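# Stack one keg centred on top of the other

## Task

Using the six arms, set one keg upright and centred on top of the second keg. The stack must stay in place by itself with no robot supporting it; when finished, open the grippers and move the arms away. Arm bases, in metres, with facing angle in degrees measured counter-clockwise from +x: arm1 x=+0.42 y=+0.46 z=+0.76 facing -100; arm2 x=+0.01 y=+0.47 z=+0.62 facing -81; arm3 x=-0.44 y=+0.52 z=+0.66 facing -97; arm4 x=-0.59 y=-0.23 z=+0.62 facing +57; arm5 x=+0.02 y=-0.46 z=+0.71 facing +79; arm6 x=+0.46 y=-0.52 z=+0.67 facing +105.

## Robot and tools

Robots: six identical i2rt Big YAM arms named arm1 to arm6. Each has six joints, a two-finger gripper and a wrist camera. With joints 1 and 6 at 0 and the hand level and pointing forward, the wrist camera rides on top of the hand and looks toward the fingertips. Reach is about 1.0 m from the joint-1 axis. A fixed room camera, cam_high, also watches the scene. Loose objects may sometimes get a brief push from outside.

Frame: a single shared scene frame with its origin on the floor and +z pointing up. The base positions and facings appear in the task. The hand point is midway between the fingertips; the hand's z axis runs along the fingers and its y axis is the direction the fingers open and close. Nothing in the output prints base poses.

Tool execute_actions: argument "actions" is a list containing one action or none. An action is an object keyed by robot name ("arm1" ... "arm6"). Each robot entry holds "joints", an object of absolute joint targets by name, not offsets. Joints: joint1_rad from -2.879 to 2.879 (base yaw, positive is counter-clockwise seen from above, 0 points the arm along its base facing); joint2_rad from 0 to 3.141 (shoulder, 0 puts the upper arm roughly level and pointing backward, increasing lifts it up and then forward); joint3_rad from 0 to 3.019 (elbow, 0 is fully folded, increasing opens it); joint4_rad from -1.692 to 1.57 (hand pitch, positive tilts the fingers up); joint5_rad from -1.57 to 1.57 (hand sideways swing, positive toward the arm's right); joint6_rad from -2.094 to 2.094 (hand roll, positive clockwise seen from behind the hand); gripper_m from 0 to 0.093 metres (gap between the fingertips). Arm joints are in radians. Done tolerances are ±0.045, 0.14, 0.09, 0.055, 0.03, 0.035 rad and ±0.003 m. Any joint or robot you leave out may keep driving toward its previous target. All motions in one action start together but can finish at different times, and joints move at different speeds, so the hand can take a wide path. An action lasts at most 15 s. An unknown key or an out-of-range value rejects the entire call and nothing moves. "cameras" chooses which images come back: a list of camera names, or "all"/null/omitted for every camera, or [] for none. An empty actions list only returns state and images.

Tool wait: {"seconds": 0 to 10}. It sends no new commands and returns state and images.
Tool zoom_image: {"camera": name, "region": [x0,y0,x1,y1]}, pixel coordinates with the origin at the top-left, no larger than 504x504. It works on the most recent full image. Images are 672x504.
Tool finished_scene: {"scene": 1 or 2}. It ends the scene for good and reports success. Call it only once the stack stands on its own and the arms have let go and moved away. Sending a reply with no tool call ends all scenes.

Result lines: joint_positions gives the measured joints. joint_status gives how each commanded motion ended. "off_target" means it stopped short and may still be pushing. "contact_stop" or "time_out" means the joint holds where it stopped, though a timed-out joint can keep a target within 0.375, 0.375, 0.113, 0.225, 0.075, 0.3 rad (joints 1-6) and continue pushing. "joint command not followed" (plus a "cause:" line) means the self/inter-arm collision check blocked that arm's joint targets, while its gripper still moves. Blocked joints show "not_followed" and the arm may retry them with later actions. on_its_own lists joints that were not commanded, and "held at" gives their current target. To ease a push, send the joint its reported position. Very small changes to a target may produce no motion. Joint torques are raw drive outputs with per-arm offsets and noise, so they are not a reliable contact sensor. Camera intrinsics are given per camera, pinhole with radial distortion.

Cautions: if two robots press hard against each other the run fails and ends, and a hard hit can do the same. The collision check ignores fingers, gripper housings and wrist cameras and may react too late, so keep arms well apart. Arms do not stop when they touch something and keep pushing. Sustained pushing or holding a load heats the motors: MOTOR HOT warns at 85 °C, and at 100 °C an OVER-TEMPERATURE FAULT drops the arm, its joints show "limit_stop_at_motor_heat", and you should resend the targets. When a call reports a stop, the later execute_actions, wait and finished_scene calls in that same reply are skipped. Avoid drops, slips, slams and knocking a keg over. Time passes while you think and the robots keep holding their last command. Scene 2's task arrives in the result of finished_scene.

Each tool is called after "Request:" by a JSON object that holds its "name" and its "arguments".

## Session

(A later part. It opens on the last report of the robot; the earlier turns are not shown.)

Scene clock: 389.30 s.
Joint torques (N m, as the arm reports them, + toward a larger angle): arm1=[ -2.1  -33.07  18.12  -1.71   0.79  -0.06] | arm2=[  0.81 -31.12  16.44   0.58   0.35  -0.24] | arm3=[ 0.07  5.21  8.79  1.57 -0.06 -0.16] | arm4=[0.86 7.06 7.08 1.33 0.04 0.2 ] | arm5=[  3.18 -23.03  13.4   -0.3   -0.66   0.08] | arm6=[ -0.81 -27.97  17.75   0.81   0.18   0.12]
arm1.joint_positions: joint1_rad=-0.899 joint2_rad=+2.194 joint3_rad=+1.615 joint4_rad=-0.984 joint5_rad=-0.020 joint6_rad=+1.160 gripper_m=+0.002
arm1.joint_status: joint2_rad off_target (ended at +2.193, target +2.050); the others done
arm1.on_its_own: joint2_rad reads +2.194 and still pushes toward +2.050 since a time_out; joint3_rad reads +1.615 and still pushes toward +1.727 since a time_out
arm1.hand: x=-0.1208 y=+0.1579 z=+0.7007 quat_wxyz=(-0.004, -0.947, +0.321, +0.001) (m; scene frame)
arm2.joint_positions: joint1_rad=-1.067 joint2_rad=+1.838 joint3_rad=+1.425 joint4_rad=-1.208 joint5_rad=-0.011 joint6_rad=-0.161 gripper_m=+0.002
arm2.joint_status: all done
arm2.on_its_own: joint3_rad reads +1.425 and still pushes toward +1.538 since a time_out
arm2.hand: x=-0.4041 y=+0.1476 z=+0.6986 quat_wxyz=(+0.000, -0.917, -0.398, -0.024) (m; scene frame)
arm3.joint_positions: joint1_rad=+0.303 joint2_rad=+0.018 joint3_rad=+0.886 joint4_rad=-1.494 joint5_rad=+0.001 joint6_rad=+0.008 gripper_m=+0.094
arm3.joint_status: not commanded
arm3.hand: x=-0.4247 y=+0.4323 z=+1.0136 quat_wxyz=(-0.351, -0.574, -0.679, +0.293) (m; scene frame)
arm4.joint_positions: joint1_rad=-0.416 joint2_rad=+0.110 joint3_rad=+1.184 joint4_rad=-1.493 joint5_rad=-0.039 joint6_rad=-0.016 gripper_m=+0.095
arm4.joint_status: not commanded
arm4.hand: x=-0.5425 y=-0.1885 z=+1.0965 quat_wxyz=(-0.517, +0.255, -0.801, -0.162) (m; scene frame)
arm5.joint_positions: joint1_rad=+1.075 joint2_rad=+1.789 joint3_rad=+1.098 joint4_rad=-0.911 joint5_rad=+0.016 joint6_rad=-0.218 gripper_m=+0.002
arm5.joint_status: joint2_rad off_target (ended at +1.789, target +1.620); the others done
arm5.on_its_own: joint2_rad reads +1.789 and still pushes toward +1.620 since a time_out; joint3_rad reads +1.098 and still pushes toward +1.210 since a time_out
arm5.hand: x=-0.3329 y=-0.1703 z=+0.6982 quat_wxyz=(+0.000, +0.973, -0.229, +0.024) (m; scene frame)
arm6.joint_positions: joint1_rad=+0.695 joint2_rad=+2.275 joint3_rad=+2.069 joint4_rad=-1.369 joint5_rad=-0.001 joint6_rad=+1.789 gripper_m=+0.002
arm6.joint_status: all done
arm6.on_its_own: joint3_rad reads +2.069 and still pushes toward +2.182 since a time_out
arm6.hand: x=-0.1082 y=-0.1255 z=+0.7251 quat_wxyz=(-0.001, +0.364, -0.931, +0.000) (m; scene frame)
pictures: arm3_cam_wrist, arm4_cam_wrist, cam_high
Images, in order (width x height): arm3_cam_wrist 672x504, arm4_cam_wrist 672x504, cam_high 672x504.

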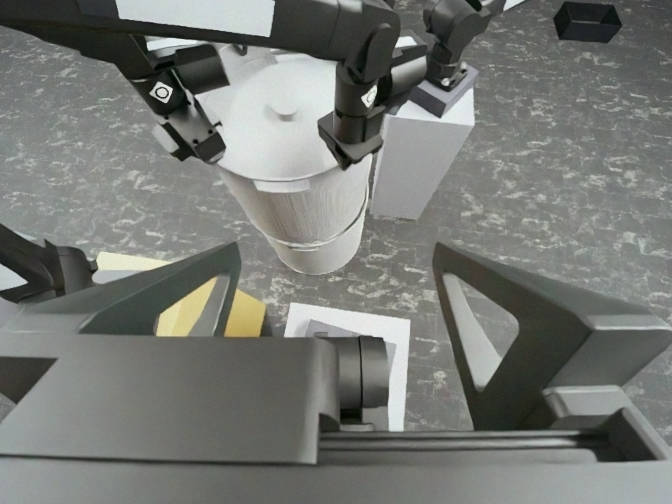

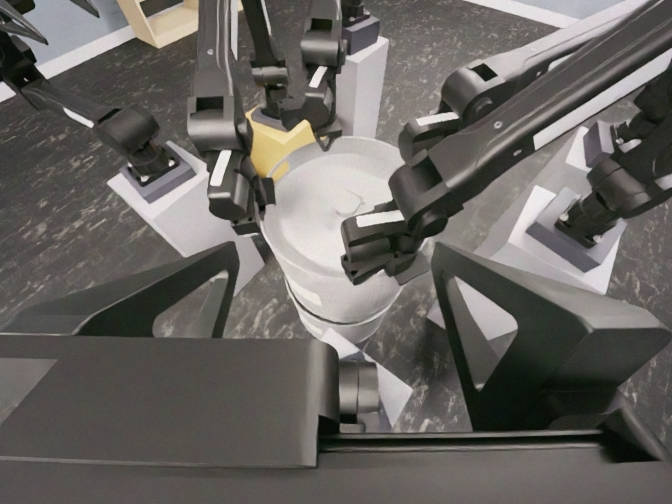

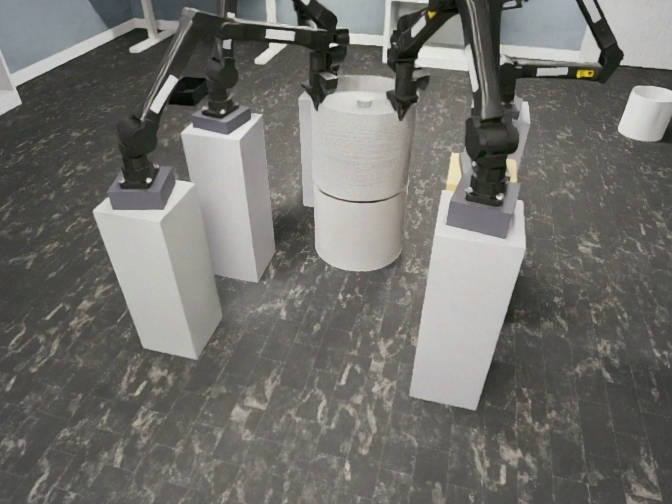

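Request:
{"name": "execute_actions", "arguments": {"actions": [{"arm1":{"joints":{"joint1_rad":-0.92,"joint2_rad":2.085,"joint3_rad":1.75,"joint4_rad":-1.0}},"arm5":{"joints":{"joint1_rad":1.11,"joint3_rad":1.225,"joint4_rad":-0.89}},"arm2":{"joints":{"joint1_rad":-1.09,"joint2_rad":1.70,"joint3_rad":1.555,"joint4_rad":-1.17}},"arm6":{"joints":{"joint1_rad":0.71,"joint2_rad":2.25,"joint3_rad":2.21,"joint4_rad":-1.34}}}], "cameras": ["cam_high","arm3_cam_wrist"]}}

Request:
{"name": "zoom_image", "arguments": {"camera": "cam_high", "region": [290,120,440,280]}}

Request:
{"name": "zoom_image", "arguments": {"camera": "arm3_cam_wrist", "region": [200,150,420,340]}}

Scene clock: 400.43 s.
Joint torques (N m, as the arm reports them, + toward a larger angle): arm1=[ -2.77 -32.14  18.1   -2.16   0.34   0.02] | arm2=[  0.86 -33.52  16.32   0.68   0.03  -0.14] | arm3=[ 0.04  5.27  8.92  1.55 -0.08 -0.17] | arm4=[0.56 6.93 7.02 1.33 0.04 0.21] | arm5=[  3.31 -23.77  13.46  -0.68  -0.34   0.06] | arm6=[  0.14 -25.8   17.76   0.29   0.34   0.11]
arm1.joint_positions: joint1_rad=-0.908 joint2_rad=+2.219 joint3_rad=+1.627 joint4_rad=-0.952 joint5_rad=-0.008 joint6_rad=+1.152 gripper_m=+0.002
arm1.joint_status: joint3_rad time_out (moved +0.012 of +0.135); the others done
arm1.on_its_own: joint3_rad reads +1.627 and still pushes toward +1.739 since a time_out
arm1.hand: x=-0.1324 y=+0.1608 z=+0.6896 quat_wxyz=(-0.007, -0.947, +0.321, +0.013) (m; scene frame)
arm2.joint_positions: joint1_rad=-1.082 joint2_rad=+1.839 joint3_rad=+1.425 joint4_rad=-1.176 joint5_rad=-0.003 joint6_rad=-0.174 gripper_m=+0.002
arm2.joint_status: joint3_rad time_out (moved +0.000 of +0.130); the others done
arm2.on_its_own: joint3_rad reads +1.425 and still pushes toward +1.538 since a time_out
arm2.hand: x=-0.4158 y=+0.1500 z=+0.6977 quat_wxyz=(+0.000, -0.917, -0.398, -0.008) (m; scene frame)
arm3.joint_positions: joint1_rad=+0.303 joint2_rad=+0.018 joint3_rad=+0.886 joint4_rad=-1.494 joint5_rad=+0.001 joint6_rad=+0.008 gripper_m=+0.094
arm3.joint_status: not commanded
arm3.hand: x=-0.4247 y=+0.4323 z=+1.0136 quat_wxyz=(-0.351, -0.574, -0.679, +0.293) (m; scene frame)
arm4.joint_positions: joint1_rad=-0.416 joint2_rad=+0.110 joint3_rad=+1.184 joint4_rad=-1.493 joint5_rad=-0.039 joint6_rad=-0.016 gripper_m=+0.095
arm4.joint_status: not commanded
arm4.hand: x=-0.5425 y=-0.1885 z=+1.0965 quat_wxyz=(-0.517, +0.255, -0.801, -0.162) (m; scene frame)
arm5.joint_positions: joint1_rad=+1.082 joint2_rad=+1.799 joint3_rad=+1.098 joint4_rad=-0.864 joint5_rad=+0.008 joint6_rad=-0.215 gripper_m=+0.002
arm5.joint_status: joint3_rad time_out (moved +0.000 of +0.127); the others done
arm5.on_its_own: joint2_rad reads +1.799 and still pushes toward +1.620 since a time_out; joint3_rad reads +1.098 and still pushes toward +1.210 since a time_out
arm5.hand: x=-0.3438 y=-0.1674 z=+0.6935 quat_wxyz=(-0.005, +0.974, -0.227, +0.005) (m; scene frame)
arm6.joint_positions: joint1_rad=+0.700 joint2_rad=+2.307 joint3_rad=+2.089 joint4_rad=-1.340 joint5_rad=-0.005 joint6_rad=+1.790 gripper_m=+0.002
arm6.joint_status: joint3_rad time_out (moved +0.019 of +0.141); the others done
arm6.on_its_own: joint3_rad reads +2.089 and still pushes toward +2.201 since a time_out
arm6.hand: x=-0.1192 y=-0.1229 z=+0.7105 quat_wxyz=(+0.005, +0.366, -0.930, -0.005) (m; scene frame)
pictures: arm3_cam_wrist, cam_high
Images, in order (width x height): arm3_cam_wrist 672x504, cam_high 672x504.

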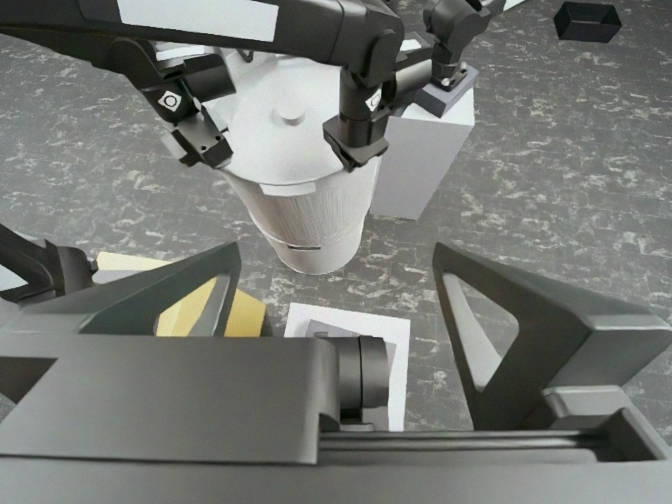

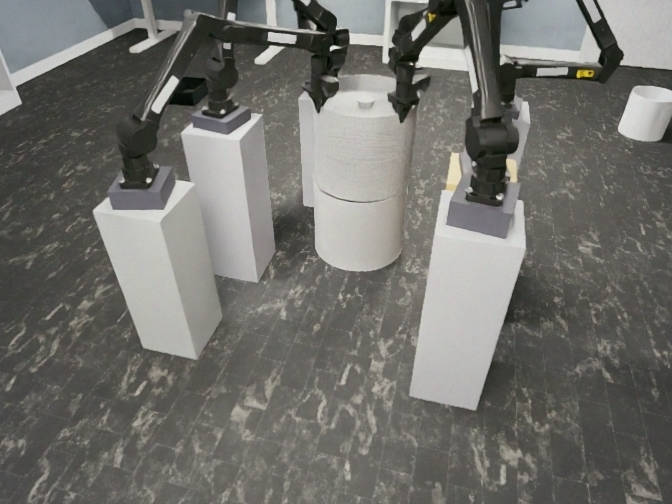

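Region (290, 120, 440, 280) of cam_high's 672x504 image, scaled by 3.150, with more detail than that image has; it fills the left 472 columns of this view, and the rest is white.

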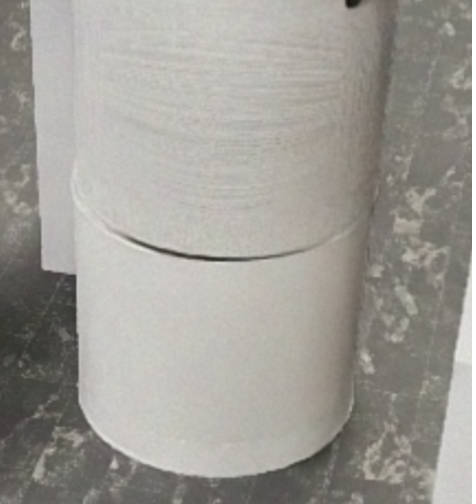

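Region (200, 150, 420, 340) of arm3_cam_wrist's 672x504 image, scaled by 2.291, with more detail than that image has; it fills the top 435 rows of this view, and the rest is white.

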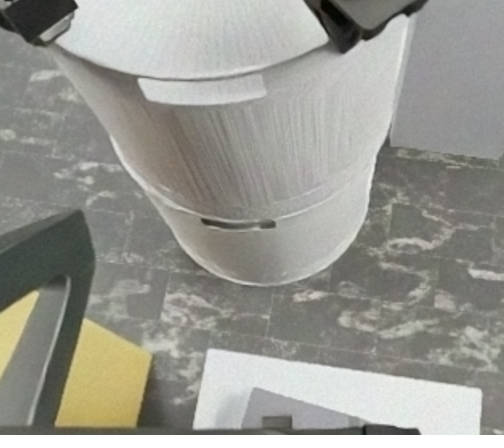

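Overshot about 1 cm; nudge back.

Request:
{"name": "execute_actions", "arguments": {"actions": [{"arm1":{"joints":{"joint1_rad":-0.885,"joint2_rad":2.06,"joint4_rad":-1.02}},"arm5":{"joints":{"joint1_rad":1.06,"joint4_rad":-0.915}},"arm2":{"joints":{"joint1_rad":-1.055,"joint4_rad":-1.195}},"arm6":{"joints":{"joint1_rad":0.69,"joint2_rad":2.22,"joint3_rad":2.175}}}], "cameras": ["cam_high","arm3_cam_wrist"]}}

Request:
{"name": "zoom_image", "arguments": {"camera": "cam_high", "region": [290,120,440,280]}}

Request:
{"name": "zoom_image", "arguments": {"camera": "arm3_cam_wrist", "region": [200,150,420,340]}}

Scene clock: 411.57 s.
Joint torques (N m, as the arm reports them, + toward a larger angle): arm1=[ -0.5  -34.22  18.07  -2.85   0.26   0.02] | arm2=[  2.74 -33.21  16.27   0.05  -0.09  -0.11] | arm3=[ 0.45  5.1   8.76  1.6  -0.08 -0.14] | arm4=[0.75 6.86 7.04 1.34 0.04 0.21] | arm5=[ -0.41 -23.78  13.43  -1.77  -0.15   0.07] | arm6=[ -1.97 -28.2   15.62   0.38   0.34   0.11]
arm1.joint_positions: joint1_rad=-0.907 joint2_rad=+2.219 joint3_rad=+1.627 joint4_rad=-0.957 joint5_rad=-0.005 joint6_rad=+1.152 gripper_m=+0.002
arm1.joint_status: joint2_rad time_out (moved +0.000 of -0.159); joint4_rad time_out (moved -0.005 of -0.068); the others done
arm1.on_its_own: joint2_rad reads +2.219 and still pushes toward +2.060 since a time_out; joint3_rad reads +1.627 and still pushes toward +1.739 since a time_out; joint4_rad reads -0.957 and still pushes toward -1.020 since a time_out
arm1.hand: x=-0.1311 y=+0.1611 z=+0.6895 quat_wxyz=(-0.004, -0.947, +0.321, +0.012) (m; scene frame)
arm2.joint_positions: joint1_rad=-1.080 joint2_rad=+1.839 joint3_rad=+1.425 joint4_rad=-1.180 joint5_rad=+0.001 joint6_rad=-0.174 gripper_m=+0.002
arm2.joint_status: all done
arm2.on_its_own: joint3_rad reads +1.425 and still pushes toward +1.538 since a time_out
arm2.hand: x=-0.4148 y=+0.1504 z=+0.6977 quat_wxyz=(+0.002, -0.917, -0.399, -0.010) (m; scene frame)
arm3.joint_positions: joint1_rad=+0.303 joint2_rad=+0.018 joint3_rad=+0.886 joint4_rad=-1.494 joint5_rad=+0.001 joint6_rad=+0.008 gripper_m=+0.094
arm3.joint_status: not commanded
arm3.hand: x=-0.4247 y=+0.4323 z=+1.0136 quat_wxyz=(-0.351, -0.574, -0.679, +0.293) (m; scene frame)
arm4.joint_positions: joint1_rad=-0.416 joint2_rad=+0.110 joint3_rad=+1.184 joint4_rad=-1.493 joint5_rad=-0.039 joint6_rad=-0.016 gripper_m=+0.095
arm4.joint_status: not commanded
arm4.hand: x=-0.5425 y=-0.1885 z=+1.0965 quat_wxyz=(-0.517, +0.255, -0.801, -0.162) (m; scene frame)
arm5.joint_positions: joint1_rad=+1.077 joint2_rad=+1.800 joint3_rad=+1.098 joint4_rad=-0.865 joint5_rad=+0.003 joint6_rad=-0.216 gripper_m=+0.002
arm5.joint_status: all done
arm5.on_its_own: joint2_rad reads +1.800 and still pushes toward +1.620 since a time_out; joint3_rad reads +1.098 and still pushes toward +1.210 since a time_out
arm5.hand: x=-0.3424 y=-0.1666 z=+0.6930 quat_wxyz=(-0.002, +0.973, -0.229, +0.005) (m; scene frame)
arm6.joint_positions: joint1_rad=+0.698 joint2_rad=+2.307 joint3_rad=+2.089 joint4_rad=-1.341 joint5_rad=-0.005 joint6_rad=+1.790 gripper_m=+0.002
arm6.joint_status: all done
arm6.hand: x=-0.1183 y=-0.1218 z=+0.7105 quat_wxyz=(+0.005, +0.365, -0.931, -0.005) (m; scene frame)
pictures: arm3_cam_wrist, cam_high
Images, in order (width x height): arm3_cam_wrist 672x504, cam_high 672x504.

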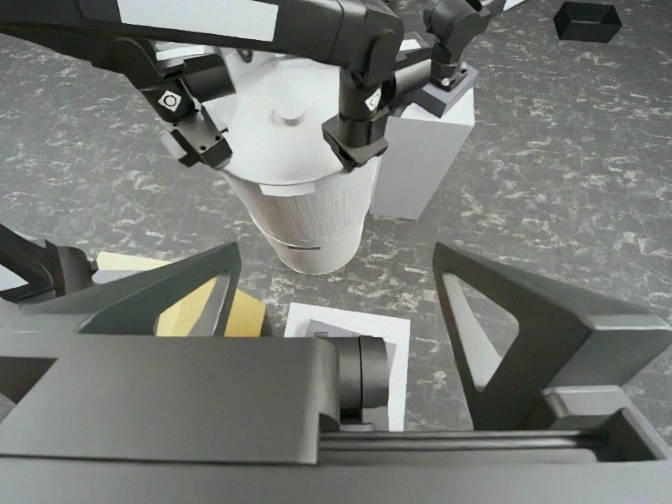

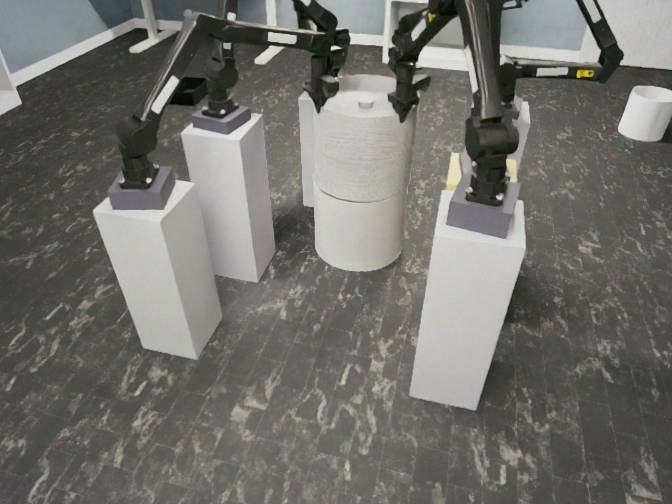

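Region (290, 120, 440, 280) of cam_high's 672x504 image, scaled by 3.150, with more detail than that image has; it fills the left 472 columns of this view, and the rest is white.

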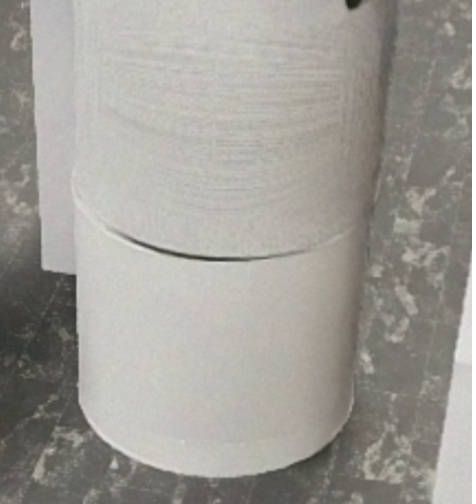

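Region (200, 150, 420, 340) of arm3_cam_wrist's 672x504 image, scaled by 2.291, with more detail than that image has; it fills the top 435 rows of this view, and the rest is white.

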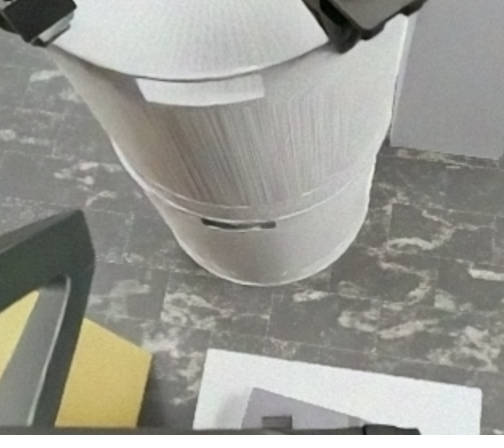

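Request:
{"name": "execute_actions", "arguments": {"actions": [{"arm1":{"joints":{"joint2_rad":2.01}},"arm5":{"joints":{"joint1_rad":1.075}},"arm6":{"joints":{"joint2_rad":2.16}}}], "cameras": ["cam_high","arm3_cam_wrist"]}}

Request:
{"name": "zoom_image", "arguments": {"camera": "cam_high", "region": [290,120,440,280]}}

Request:
{"name": "zoom_image", "arguments": {"camera": "arm3_cam_wrist", "region": [200,150,420,340]}}

Scene clock: 426.17 s.
Joint torques (N m, as the arm reports them, + toward a larger angle): arm1=[ -0.49 -37.53  18.12  -2.37   0.29   0.02] | arm2=[  2.58 -33.48  16.23   0.19  -0.11  -0.15] | arm3=[ 0.47  4.96  8.79  1.53 -0.03 -0.13] | arm4=[0.77 7.06 7.05 1.37 0.04 0.21] | arm5=[  0.75 -23.88  13.48  -1.58  -0.37   0.07] | arm6=[ -1.92 -32.54  15.63   0.6    0.14   0.1 ]
arm1.joint_positions: joint1_rad=-0.907 joint2_rad=+2.210 joint3_rad=+1.627 joint4_rad=-0.967 joint5_rad=-0.006 joint6_rad=+1.152 gripper_m=+0.002
arm1.joint_status: joint2_rad time_out (moved -0.009 of -0.209)
arm1.on_its_own: joint2_rad reads +2.210 and still pushes toward +2.010 since a time_out; joint3_rad reads +1.627 and still pushes toward +1.739 since a time_out
arm1.hand: x=-0.1303 y=+0.1612 z=+0.6950 quat_wxyz=(-0.004, -0.947, +0.321, +0.011) (m; scene frame)
arm2.joint_positions: joint1_rad=-1.079 joint2_rad=+1.839 joint3_rad=+1.425 joint4_rad=-1.186 joint5_rad=+0.001 joint6_rad=-0.174 gripper_m=+0.002
arm2.joint_status: not commanded
arm2.on_its_own: joint3_rad reads +1.425 and still pushes toward +1.538 since a time_out
arm2.hand: x=-0.4133 y=+0.1509 z=+0.6978 quat_wxyz=(+0.003, -0.917, -0.399, -0.013) (m; scene frame)
arm3.joint_positions: joint1_rad=+0.303 joint2_rad=+0.018 joint3_rad=+0.886 joint4_rad=-1.494 joint5_rad=+0.001 joint6_rad=+0.008 gripper_m=+0.094
arm3.joint_status: not commanded
arm3.hand: x=-0.4247 y=+0.4323 z=+1.0136 quat_wxyz=(-0.351, -0.574, -0.679, +0.293) (m; scene frame)
arm4.joint_positions: joint1_rad=-0.416 joint2_rad=+0.110 joint3_rad=+1.184 joint4_rad=-1.493 joint5_rad=-0.039 joint6_rad=-0.016 gripper_m=+0.095
arm4.joint_status: not commanded
arm4.hand: x=-0.5425 y=-0.1885 z=+1.0965 quat_wxyz=(-0.517, +0.255, -0.801, -0.162) (m; scene frame)
arm5.joint_positions: joint1_rad=+1.077 joint2_rad=+1.800 joint3_rad=+1.098 joint4_rad=-0.868 joint5_rad=+0.008 joint6_rad=-0.216 gripper_m=+0.002
arm5.joint_status: all done
arm5.on_its_own: joint2_rad reads +1.800 and still pushes toward +1.620 since a time_out; joint3_rad reads +1.098 and still pushes toward +1.210 since a time_out
arm5.hand: x=-0.3413 y=-0.1664 z=+0.6931 quat_wxyz=(-0.004, +0.973, -0.229, +0.008) (m; scene frame)
arm6.joint_positions: joint1_rad=+0.698 joint2_rad=+2.302 joint3_rad=+2.089 joint4_rad=-1.346 joint5_rad=+0.000 joint6_rad=+1.790 gripper_m=+0.002
arm6.joint_status: joint2_rad time_out (moved -0.005 of -0.147)
arm6.on_its_own: joint2_rad reads +2.302 and still pushes toward +2.160 since a time_out
arm6.hand: x=-0.1173 y=-0.1216 z=+0.7141 quat_wxyz=(+0.003, +0.365, -0.931, -0.006) (m; scene frame)
pictures: arm3_cam_wrist, cam_high
Images, in order (width x height): arm3_cam_wrist 672x504, cam_high 672x504.

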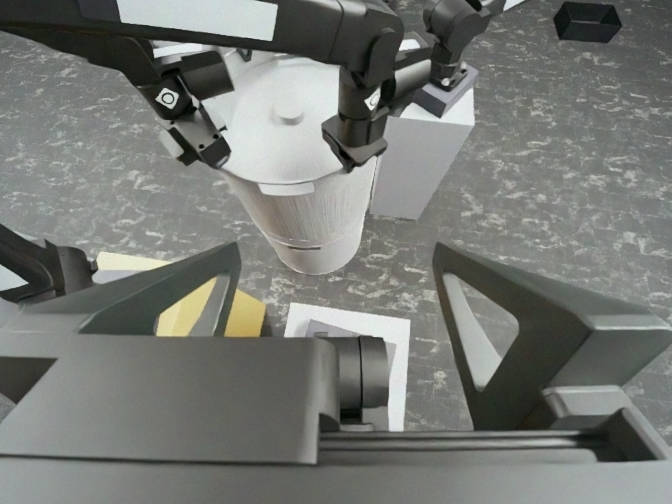

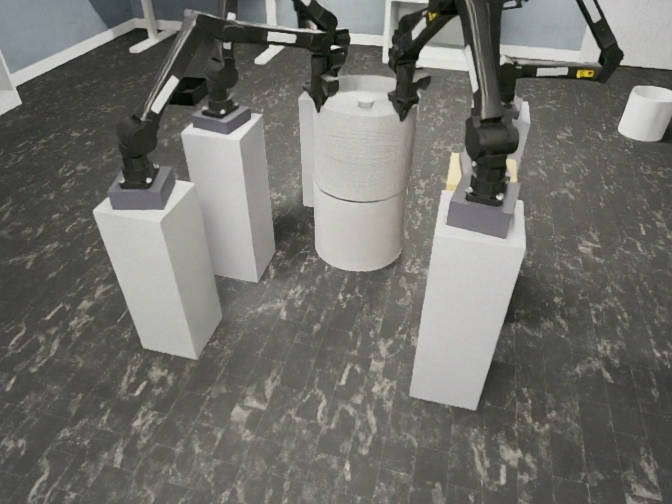

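Region (290, 120, 440, 280) of cam_high's 672x504 image, scaled by 3.150, with more detail than that image has; it fills the left 472 columns of this view, and the rest is white.

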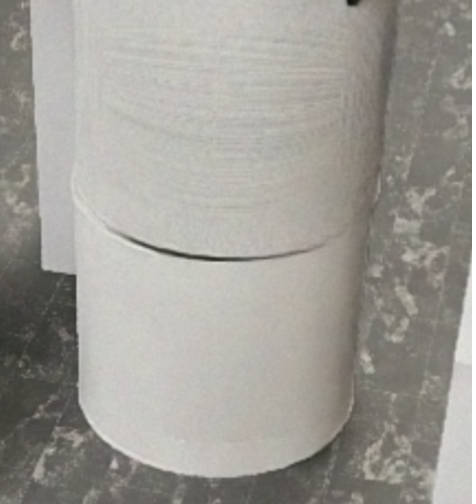

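Region (200, 150, 420, 340) of arm3_cam_wrist's 672x504 image, scaled by 2.291, with more detail than that image has; it fills the top 435 rows of this view, and the rest is white.

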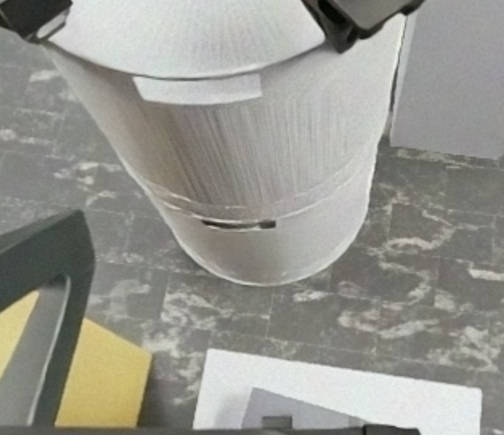

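Request:
{"name": "execute_actions", "arguments": {"actions": [{"arm1":{"joints":{"joint3_rad":1.70}},"arm5":{"joints":{"joint1_rad":1.09,"joint3_rad":1.15}},"arm2":{"joints":{"joint3_rad":1.49}},"arm6":{"joints":{"joint1_rad":0.705,"joint3_rad":2.13}}}], "cameras": []}}

Request:
{"name": "execute_actions", "arguments": {"actions": [{"arm1":{"joints":{"joint1_rad":-0.9,"joint2_rad":2.2,"joint3_rad":1.62,"joint4_rad":-0.97}},"arm5":{"joints":{"joint1_rad":1.077,"joint2_rad":1.79,"joint3_rad":1.095,"joint4_rad":-0.87}},"arm2":{"joints":{"joint1_rad":-1.072,"joint2_rad":1.83,"joint3_rad":1.42}},"arm6":{"joints":{"joint2_rad":2.29,"joint3_rad":2.08}}}], "cameras": []}}

Request:
{"name": "execute_actions", "arguments": {"actions": [{"arm1":{"joints":{"gripper_m":0.07}},"arm5":{"joints":{"gripper_m":0.07}},"arm2":{"joints":{"gripper_m":0.07}},"arm6":{"joints":{"gripper_m":0.07}}}], "cameras": ["cam_high","arm3_cam_wrist","arm4_cam_wrist"]}}

Request:
{"name": "zoom_image", "arguments": {"camera": "cam_high", "region": [290,120,440,280]}}

Request:
{"name": "zoom_image", "arguments": {"camera": "arm3_cam_wrist", "region": [200,150,420,340]}}

Scene clock: 441.77 s.
Joint torques (N m, as the arm reports them, + toward a larger angle): arm1=[ -1.13 -37.41  15.19  -2.03   0.4   -0.03] | arm2=[  2.03 -33.52  13.2    0.18   0.1   -0.19] | arm3=[ 1.16  5.3   8.91  1.64 -0.02 -0.19] | arm4=[0.68 6.96 7.06 1.38 0.03 0.21] | arm5=[  1.96 -23.97  10.41  -1.73  -0.67   0.08] | arm6=[ -0.43 -31.49  14.03   0.57  -0.07   0.08]
arm1.joint_positions: joint1_rad=-0.898 joint2_rad=+2.207 joint3_rad=+1.621 joint4_rad=-0.976 joint5_rad=-0.009 joint6_rad=+1.156 gripper_m=+0.002
arm1.joint_status: all done
arm1.on_its_own: joint2_rad reads +2.207 and still pushes toward +2.010 since a time_out
arm1.hand: x=-0.1235 y=+0.1582 z=+0.6945 quat_wxyz=(-0.001, -0.948, +0.319, +0.006) (m; scene frame)
arm2.joint_positions: joint1_rad=-1.069 joint2_rad=+1.839 joint3_rad=+1.416 joint4_rad=-1.186 joint5_rad=-0.005 joint6_rad=-0.166 gripper_m=+0.002
arm2.joint_status: all done
arm2.hand: x=-0.4065 y=+0.1480 z=+0.6946 quat_wxyz=(+0.001, -0.916, -0.400, -0.018) (m; scene frame)
arm3.joint_positions: joint1_rad=+0.303 joint2_rad=+0.018 joint3_rad=+0.886 joint4_rad=-1.494 joint5_rad=+0.001 joint6_rad=+0.008 gripper_m=+0.094
arm3.joint_status: not commanded
arm3.hand: x=-0.4247 y=+0.4323 z=+1.0136 quat_wxyz=(-0.351, -0.574, -0.679, +0.293) (m; scene frame)
arm4.joint_positions: joint1_rad=-0.416 joint2_rad=+0.110 joint3_rad=+1.184 joint4_rad=-1.493 joint5_rad=-0.039 joint6_rad=-0.016 gripper_m=+0.095
arm4.joint_status: not commanded
arm4.hand: x=-0.5425 y=-0.1885 z=+1.0965 quat_wxyz=(-0.517, +0.255, -0.801, -0.162) (m; scene frame)
arm5.joint_positions: joint1_rad=+1.077 joint2_rad=+1.800 joint3_rad=+1.082 joint4_rad=-0.869 joint5_rad=+0.016 joint6_rad=-0.218 gripper_m=+0.002
arm5.joint_status: all done
arm5.on_its_own: joint2_rad reads +1.800 and still pushes toward +1.620 since a time_out
arm5.hand: x=-0.3343 y=-0.1703 z=+0.6887 quat_wxyz=(-0.004, +0.973, -0.228, +0.017) (m; scene frame)
arm6.joint_positions: joint1_rad=+0.698 joint2_rad=+2.290 joint3_rad=+2.063 joint4_rad=-1.346 joint5_rad=+0.005 joint6_rad=+1.790 gripper_m=+0.002
arm6.joint_status: all done
arm6.hand: x=-0.1105 y=-0.1252 z=+0.7120 quat_wxyz=(-0.003, +0.365, -0.931, -0.001) (m; scene frame)
pictures: none
No camera images: the call's "cameras" was empty. Leave "cameras" out to get every camera's image.

Scene clock: 442.57 s.
Joint torques (N m, as the arm reports them, + toward a larger angle): arm1=[ -2.36 -21.44  10.74  -0.98   0.4   -0.04] | arm2=[  0.28 -20.01   9.1   -0.14   0.23  -0.21] | arm3=[ 1.23  4.51  8.93  1.53 -0.03 -0.13] | arm4=[0.72 6.83 7.06 1.35 0.04 0.2 ] | arm5=[  1.57 -13.03   8.2   -0.57  -0.73   0.11] | arm6=[ -0.12 -21.08  11.74   0.16  -0.12   0.1 ]
arm1.joint_positions: joint1_rad=-0.894 joint2_rad=+2.210 joint3_rad=+1.591 joint4_rad=-0.946 joint5_rad=-0.009 joint6_rad=+1.158 gripper_m=+0.002
arm1.joint_status: all done
arm1.hand: x=-0.1165 y=+0.1596 z=+0.6835 quat_wxyz=(+0.000, -0.948, +0.318, +0.005) (m; scene frame)
arm2.joint_positions: joint1_rad=-1.063 joint2_rad=+1.842 joint3_rad=+1.401 joint4_rad=-1.183 joint5_rad=-0.008 joint6_rad=-0.163 gripper_m=+0.002
arm2.joint_status: all done
arm2.hand: x=-0.4000 y=+0.1484 z=+0.6883 quat_wxyz=(+0.002, -0.916, -0.401, -0.026) (m; scene frame)
arm3.joint_positions: joint1_rad=+0.303 joint2_rad=+0.018 joint3_rad=+0.886 joint4_rad=-1.494 joint5_rad=+0.001 joint6_rad=+0.008 gripper_m=+0.094
arm3.joint_status: not commanded
arm3.hand: x=-0.4247 y=+0.4323 z=+1.0136 quat_wxyz=(-0.351, -0.574, -0.679, +0.293) (m; scene frame)
arm4.joint_positions: joint1_rad=-0.416 joint2_rad=+0.110 joint3_rad=+1.184 joint4_rad=-1.493 joint5_rad=-0.039 joint6_rad=-0.016 gripper_m=+0.095
arm4.joint_status: not commanded
arm4.hand: x=-0.5425 y=-0.1885 z=+1.0965 quat_wxyz=(-0.517, +0.255, -0.801, -0.162) (m; scene frame)
arm5.joint_positions: joint1_rad=+1.071 joint2_rad=+1.803 joint3_rad=+1.059 joint4_rad=-0.849 joint5_rad=+0.017 joint6_rad=-0.222 gripper_m=+0.002
arm5.joint_status: all done
arm5.hand: x=-0.3268 y=-0.1724 z=+0.6811 quat_wxyz=(-0.003, +0.973, -0.229, +0.020) (m; scene frame)
arm6.joint_positions: joint1_rad=+0.695 joint2_rad=+2.292 joint3_rad=+2.040 joint4_rad=-1.337 joint5_rad=+0.006 joint6_rad=+1.790 gripper_m=+0.003
arm6.joint_status: all done
arm6.hand: x=-0.1044 y=-0.1263 z=+0.7024 quat_wxyz=(-0.008, +0.364, -0.931, +0.005) (m; scene frame)
pictures: none
No camera images: the call's "cameras" was empty. Leave "cameras" out to get every camera's image.

Scene clock: 443.23 s.
Joint torques (N m, as the arm reports them, + toward a larger angle): arm1=[ -2.41 -20.48  10.91  -0.22   0.17  -0.04] | arm2=[  0.74 -20.46   8.82  -0.19   0.02  -0.22] | arm3=[-0.03  5.75  8.76  1.76 -0.03 -0.19] | arm4=[0.78 7.13 7.05 1.35 0.04 0.21] | arm5=[  1.51 -13.21   8.19  -0.03  -0.15   0.09] | arm6=[ -0.28 -21.23  11.6    0.18  -0.02   0.11]
arm1.joint_positions: joint1_rad=-0.894 joint2_rad=+2.202 joint3_rad=+1.591 joint4_rad=-0.962 joint5_rad=-0.003 joint6_rad=+1.158 gripper_m=+0.070
arm1.joint_status: all done
arm1.hand: x=-0.1150 y=+0.1617 z=+0.6883 quat_wxyz=(+0.005, -0.948, +0.318, +0.005) (m; scene frame)
arm2.joint_positions: joint1_rad=-1.064 joint2_rad=+1.841 joint3_rad=+1.401 joint4_rad=-1.183 joint5_rad=-0.002 joint6_rad=-0.163 gripper_m=+0.070
arm2.joint_status: all done
arm2.hand: x=-0.4008 y=+0.1495 z=+0.6885 quat_wxyz=(+0.005, -0.916, -0.401, -0.025) (m; scene frame)
arm3.joint_positions: joint1_rad=+0.303 joint2_rad=+0.018 joint3_rad=+0.886 joint4_rad=-1.494 joint5_rad=+0.001 joint6_rad=+0.008 gripper_m=+0.094
arm3.joint_status: not commanded
arm3.hand: x=-0.4247 y=+0.4323 z=+1.0136 quat_wxyz=(-0.351, -0.574, -0.679, +0.293) (m; scene frame)
arm4.joint_positions: joint1_rad=-0.416 joint2_rad=+0.110 joint3_rad=+1.184 joint4_rad=-1.493 joint5_rad=-0.039 joint6_rad=-0.016 gripper_m=+0.095
arm4.joint_status: not commanded
arm4.hand: x=-0.5425 y=-0.1885 z=+1.0965 quat_wxyz=(-0.517, +0.255, -0.801, -0.162) (m; scene frame)
arm5.joint_positions: joint1_rad=+1.071 joint2_rad=+1.802 joint3_rad=+1.060 joint4_rad=-0.861 joint5_rad=+0.003 joint6_rad=-0.218 gripper_m=+0.070
arm5.joint_status: all done
arm5.hand: x=-0.3267 y=-0.1759 z=+0.6819 quat_wxyz=(+0.005, +0.973, -0.231, +0.021) (m; scene frame)
arm6.joint_positions: joint1_rad=+0.697 joint2_rad=+2.292 joint3_rad=+2.041 joint4_rad=-1.337 joint5_rad=+0.004 joint6_rad=+1.790 gripper_m=+0.070
arm6.joint_status: all done
arm6.hand: x=-0.1057 y=-0.1275 z=+0.7028 quat_wxyz=(-0.007, +0.365, -0.931, +0.005) (m; scene frame)
pictures: arm3_cam_wrist, arm4_cam_wrist, cam_high
Images, in order (width x height): arm3_cam_wrist 672x504, arm4_cam_wrist 672x504, cam_high 672x504.

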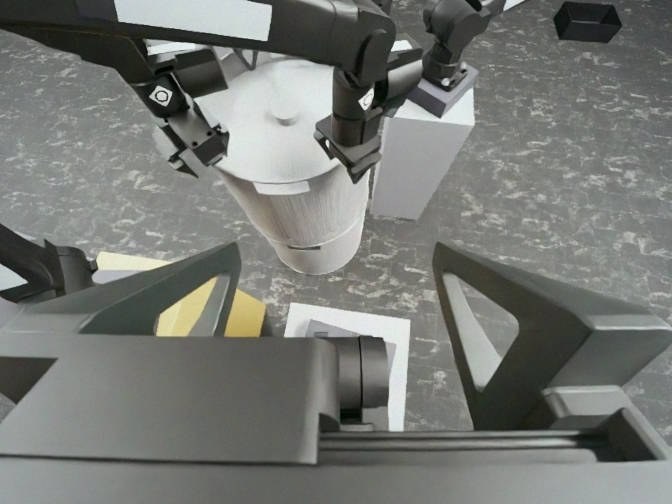

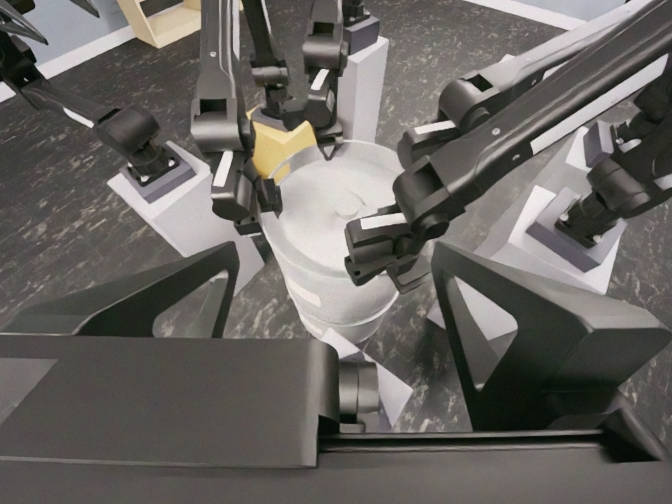

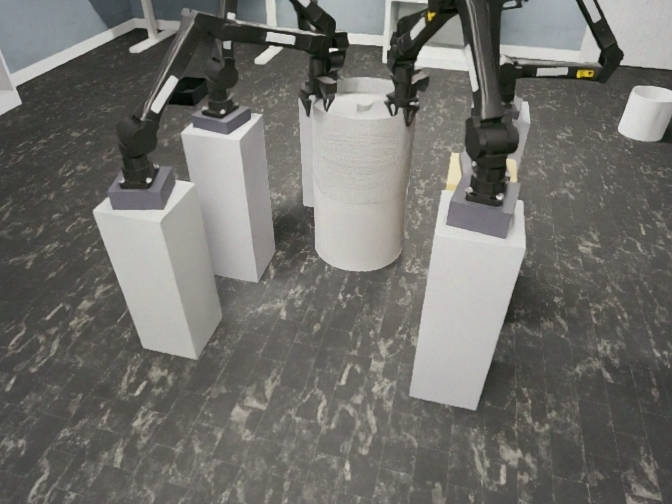

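Region (290, 120, 440, 280) of cam_high's 672x504 image, scaled by 3.150, with more detail than that image has; it fills the left 472 columns of this view, and the rest is white.

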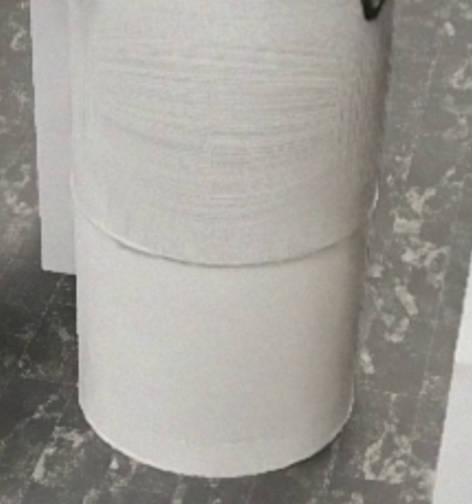

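Region (200, 150, 420, 340) of arm3_cam_wrist's 672x504 image, scaled by 2.291, with more detail than that image has; it fills the top 435 rows of this view, and the rest is white.

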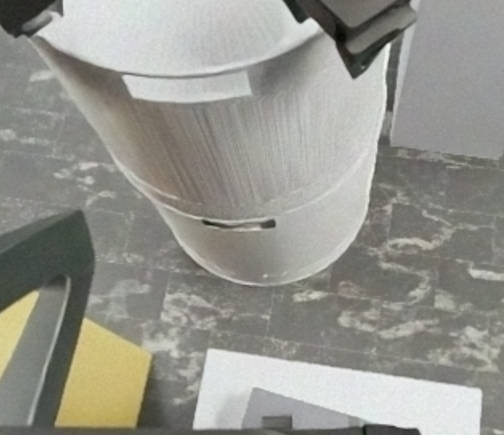

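Request:
{"name": "execute_actions", "arguments": {"actions": [{"arm1":{"joints":{"joint2_rad":1.7}},"arm5":{"joints":{"joint2_rad":1.3}},"arm2":{"joints":{"joint2_rad":1.35}},"arm6":{"joints":{"joint2_rad":1.8}},"arm3":{"joints":{"joint3_rad":1.6}},"arm4":{"joints":{"joint3_rad":1.8}}}], "cameras": ["cam_high"]}}

Request:
{"name": "finished_scene", "arguments": {"scene": 1}}

Scene clock: 458.40 s.
Joint torques (N m, as the arm reports them, + toward a larger angle): arm1=[ -2.33 -16.65  11.87   1.02   0.14  -0.09] | arm2=[  0.52 -13.02  10.53   0.72   0.03  -0.19] | arm3=[ 0.79 11.68  1.66  1.77 -0.05 -0.18] | arm4=[ 0.73 13.77  0.02  1.44  0.05  0.2 ] | arm5=[ 1.64 -8.   10.31  1.05 -0.14  0.11] | arm6=[ -0.3  -15.87  10.84   1.13  -0.02   0.07]
arm1.joint_positions: joint1_rad=-0.894 joint2_rad=+1.699 joint3_rad=+1.614 joint4_rad=-0.964 joint5_rad=-0.002 joint6_rad=+1.158 gripper_m=+0.070
arm1.joint_status: all done
arm1.hand: x=-0.1367 y=+0.1434 z=+1.0087 quat_wxyz=(-0.186, -0.917, +0.305, +0.179) (m; scene frame)
arm2.joint_positions: joint1_rad=-1.064 joint2_rad=+1.354 joint3_rad=+1.401 joint4_rad=-1.183 joint5_rad=-0.002 joint6_rad=-0.163 gripper_m=+0.070
arm2.joint_status: all done
arm2.hand: x=-0.3774 y=+0.1680 z=+0.9294 quat_wxyz=(-0.055, -0.894, -0.392, +0.210) (m; scene frame)
arm3.joint_positions: joint1_rad=+0.303 joint2_rad=+0.016 joint3_rad=+1.599 joint4_rad=-1.500 joint5_rad=+0.001 joint6_rad=+0.008 gripper_m=+0.094
arm3.joint_status: all done
arm3.hand: x=-0.4602 y=+0.6357 z=+1.2671 quat_wxyz=(-0.566, -0.436, -0.516, +0.472) (m; scene frame)
arm4.joint_positions: joint1_rad=-0.416 joint2_rad=+0.089 joint3_rad=+1.802 joint4_rad=-1.498 joint5_rad=-0.039 joint6_rad=-0.015 gripper_m=+0.095
arm4.joint_status: all done
arm4.hand: x=-0.7296 y=-0.3076 z=+1.2846 quat_wxyz=(-0.744, +0.199, -0.597, -0.223) (m; scene frame)
arm5.joint_positions: joint1_rad=+1.071 joint2_rad=+1.292 joint3_rad=+1.066 joint4_rad=-0.863 joint5_rad=+0.003 joint6_rad=-0.218 gripper_m=+0.070
arm5.joint_status: all done
arm5.hand: x=-0.3456 y=-0.1623 z=+0.9113 quat_wxyz=(-0.105, +0.946, -0.224, -0.208) (m; scene frame)
arm6.joint_positions: joint1_rad=+0.697 joint2_rad=+1.800 joint3_rad=+2.064 joint4_rad=-1.337 joint5_rad=+0.003 joint6_rad=+1.790 gripper_m=+0.070
arm6.joint_status: all done
arm6.hand: x=-0.0821 y=-0.1448 z=+1.0412 quat_wxyz=(+0.136, +0.353, -0.902, -0.206) (m; scene frame)
pictures: cam_high
Images, in order (width x height): cam_high 672x504.

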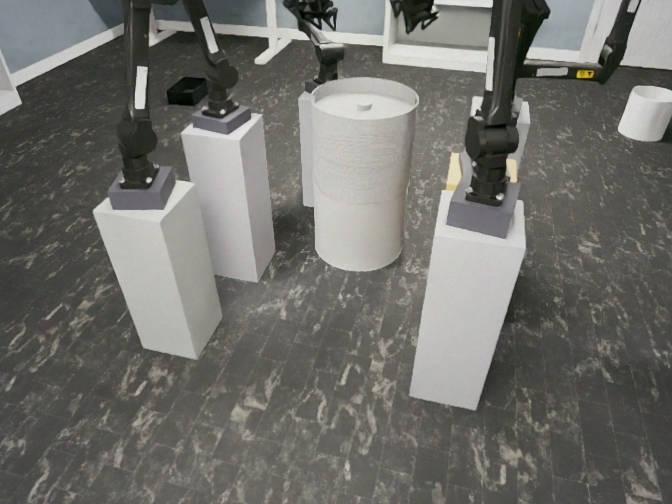

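The scene is finished: the task was done.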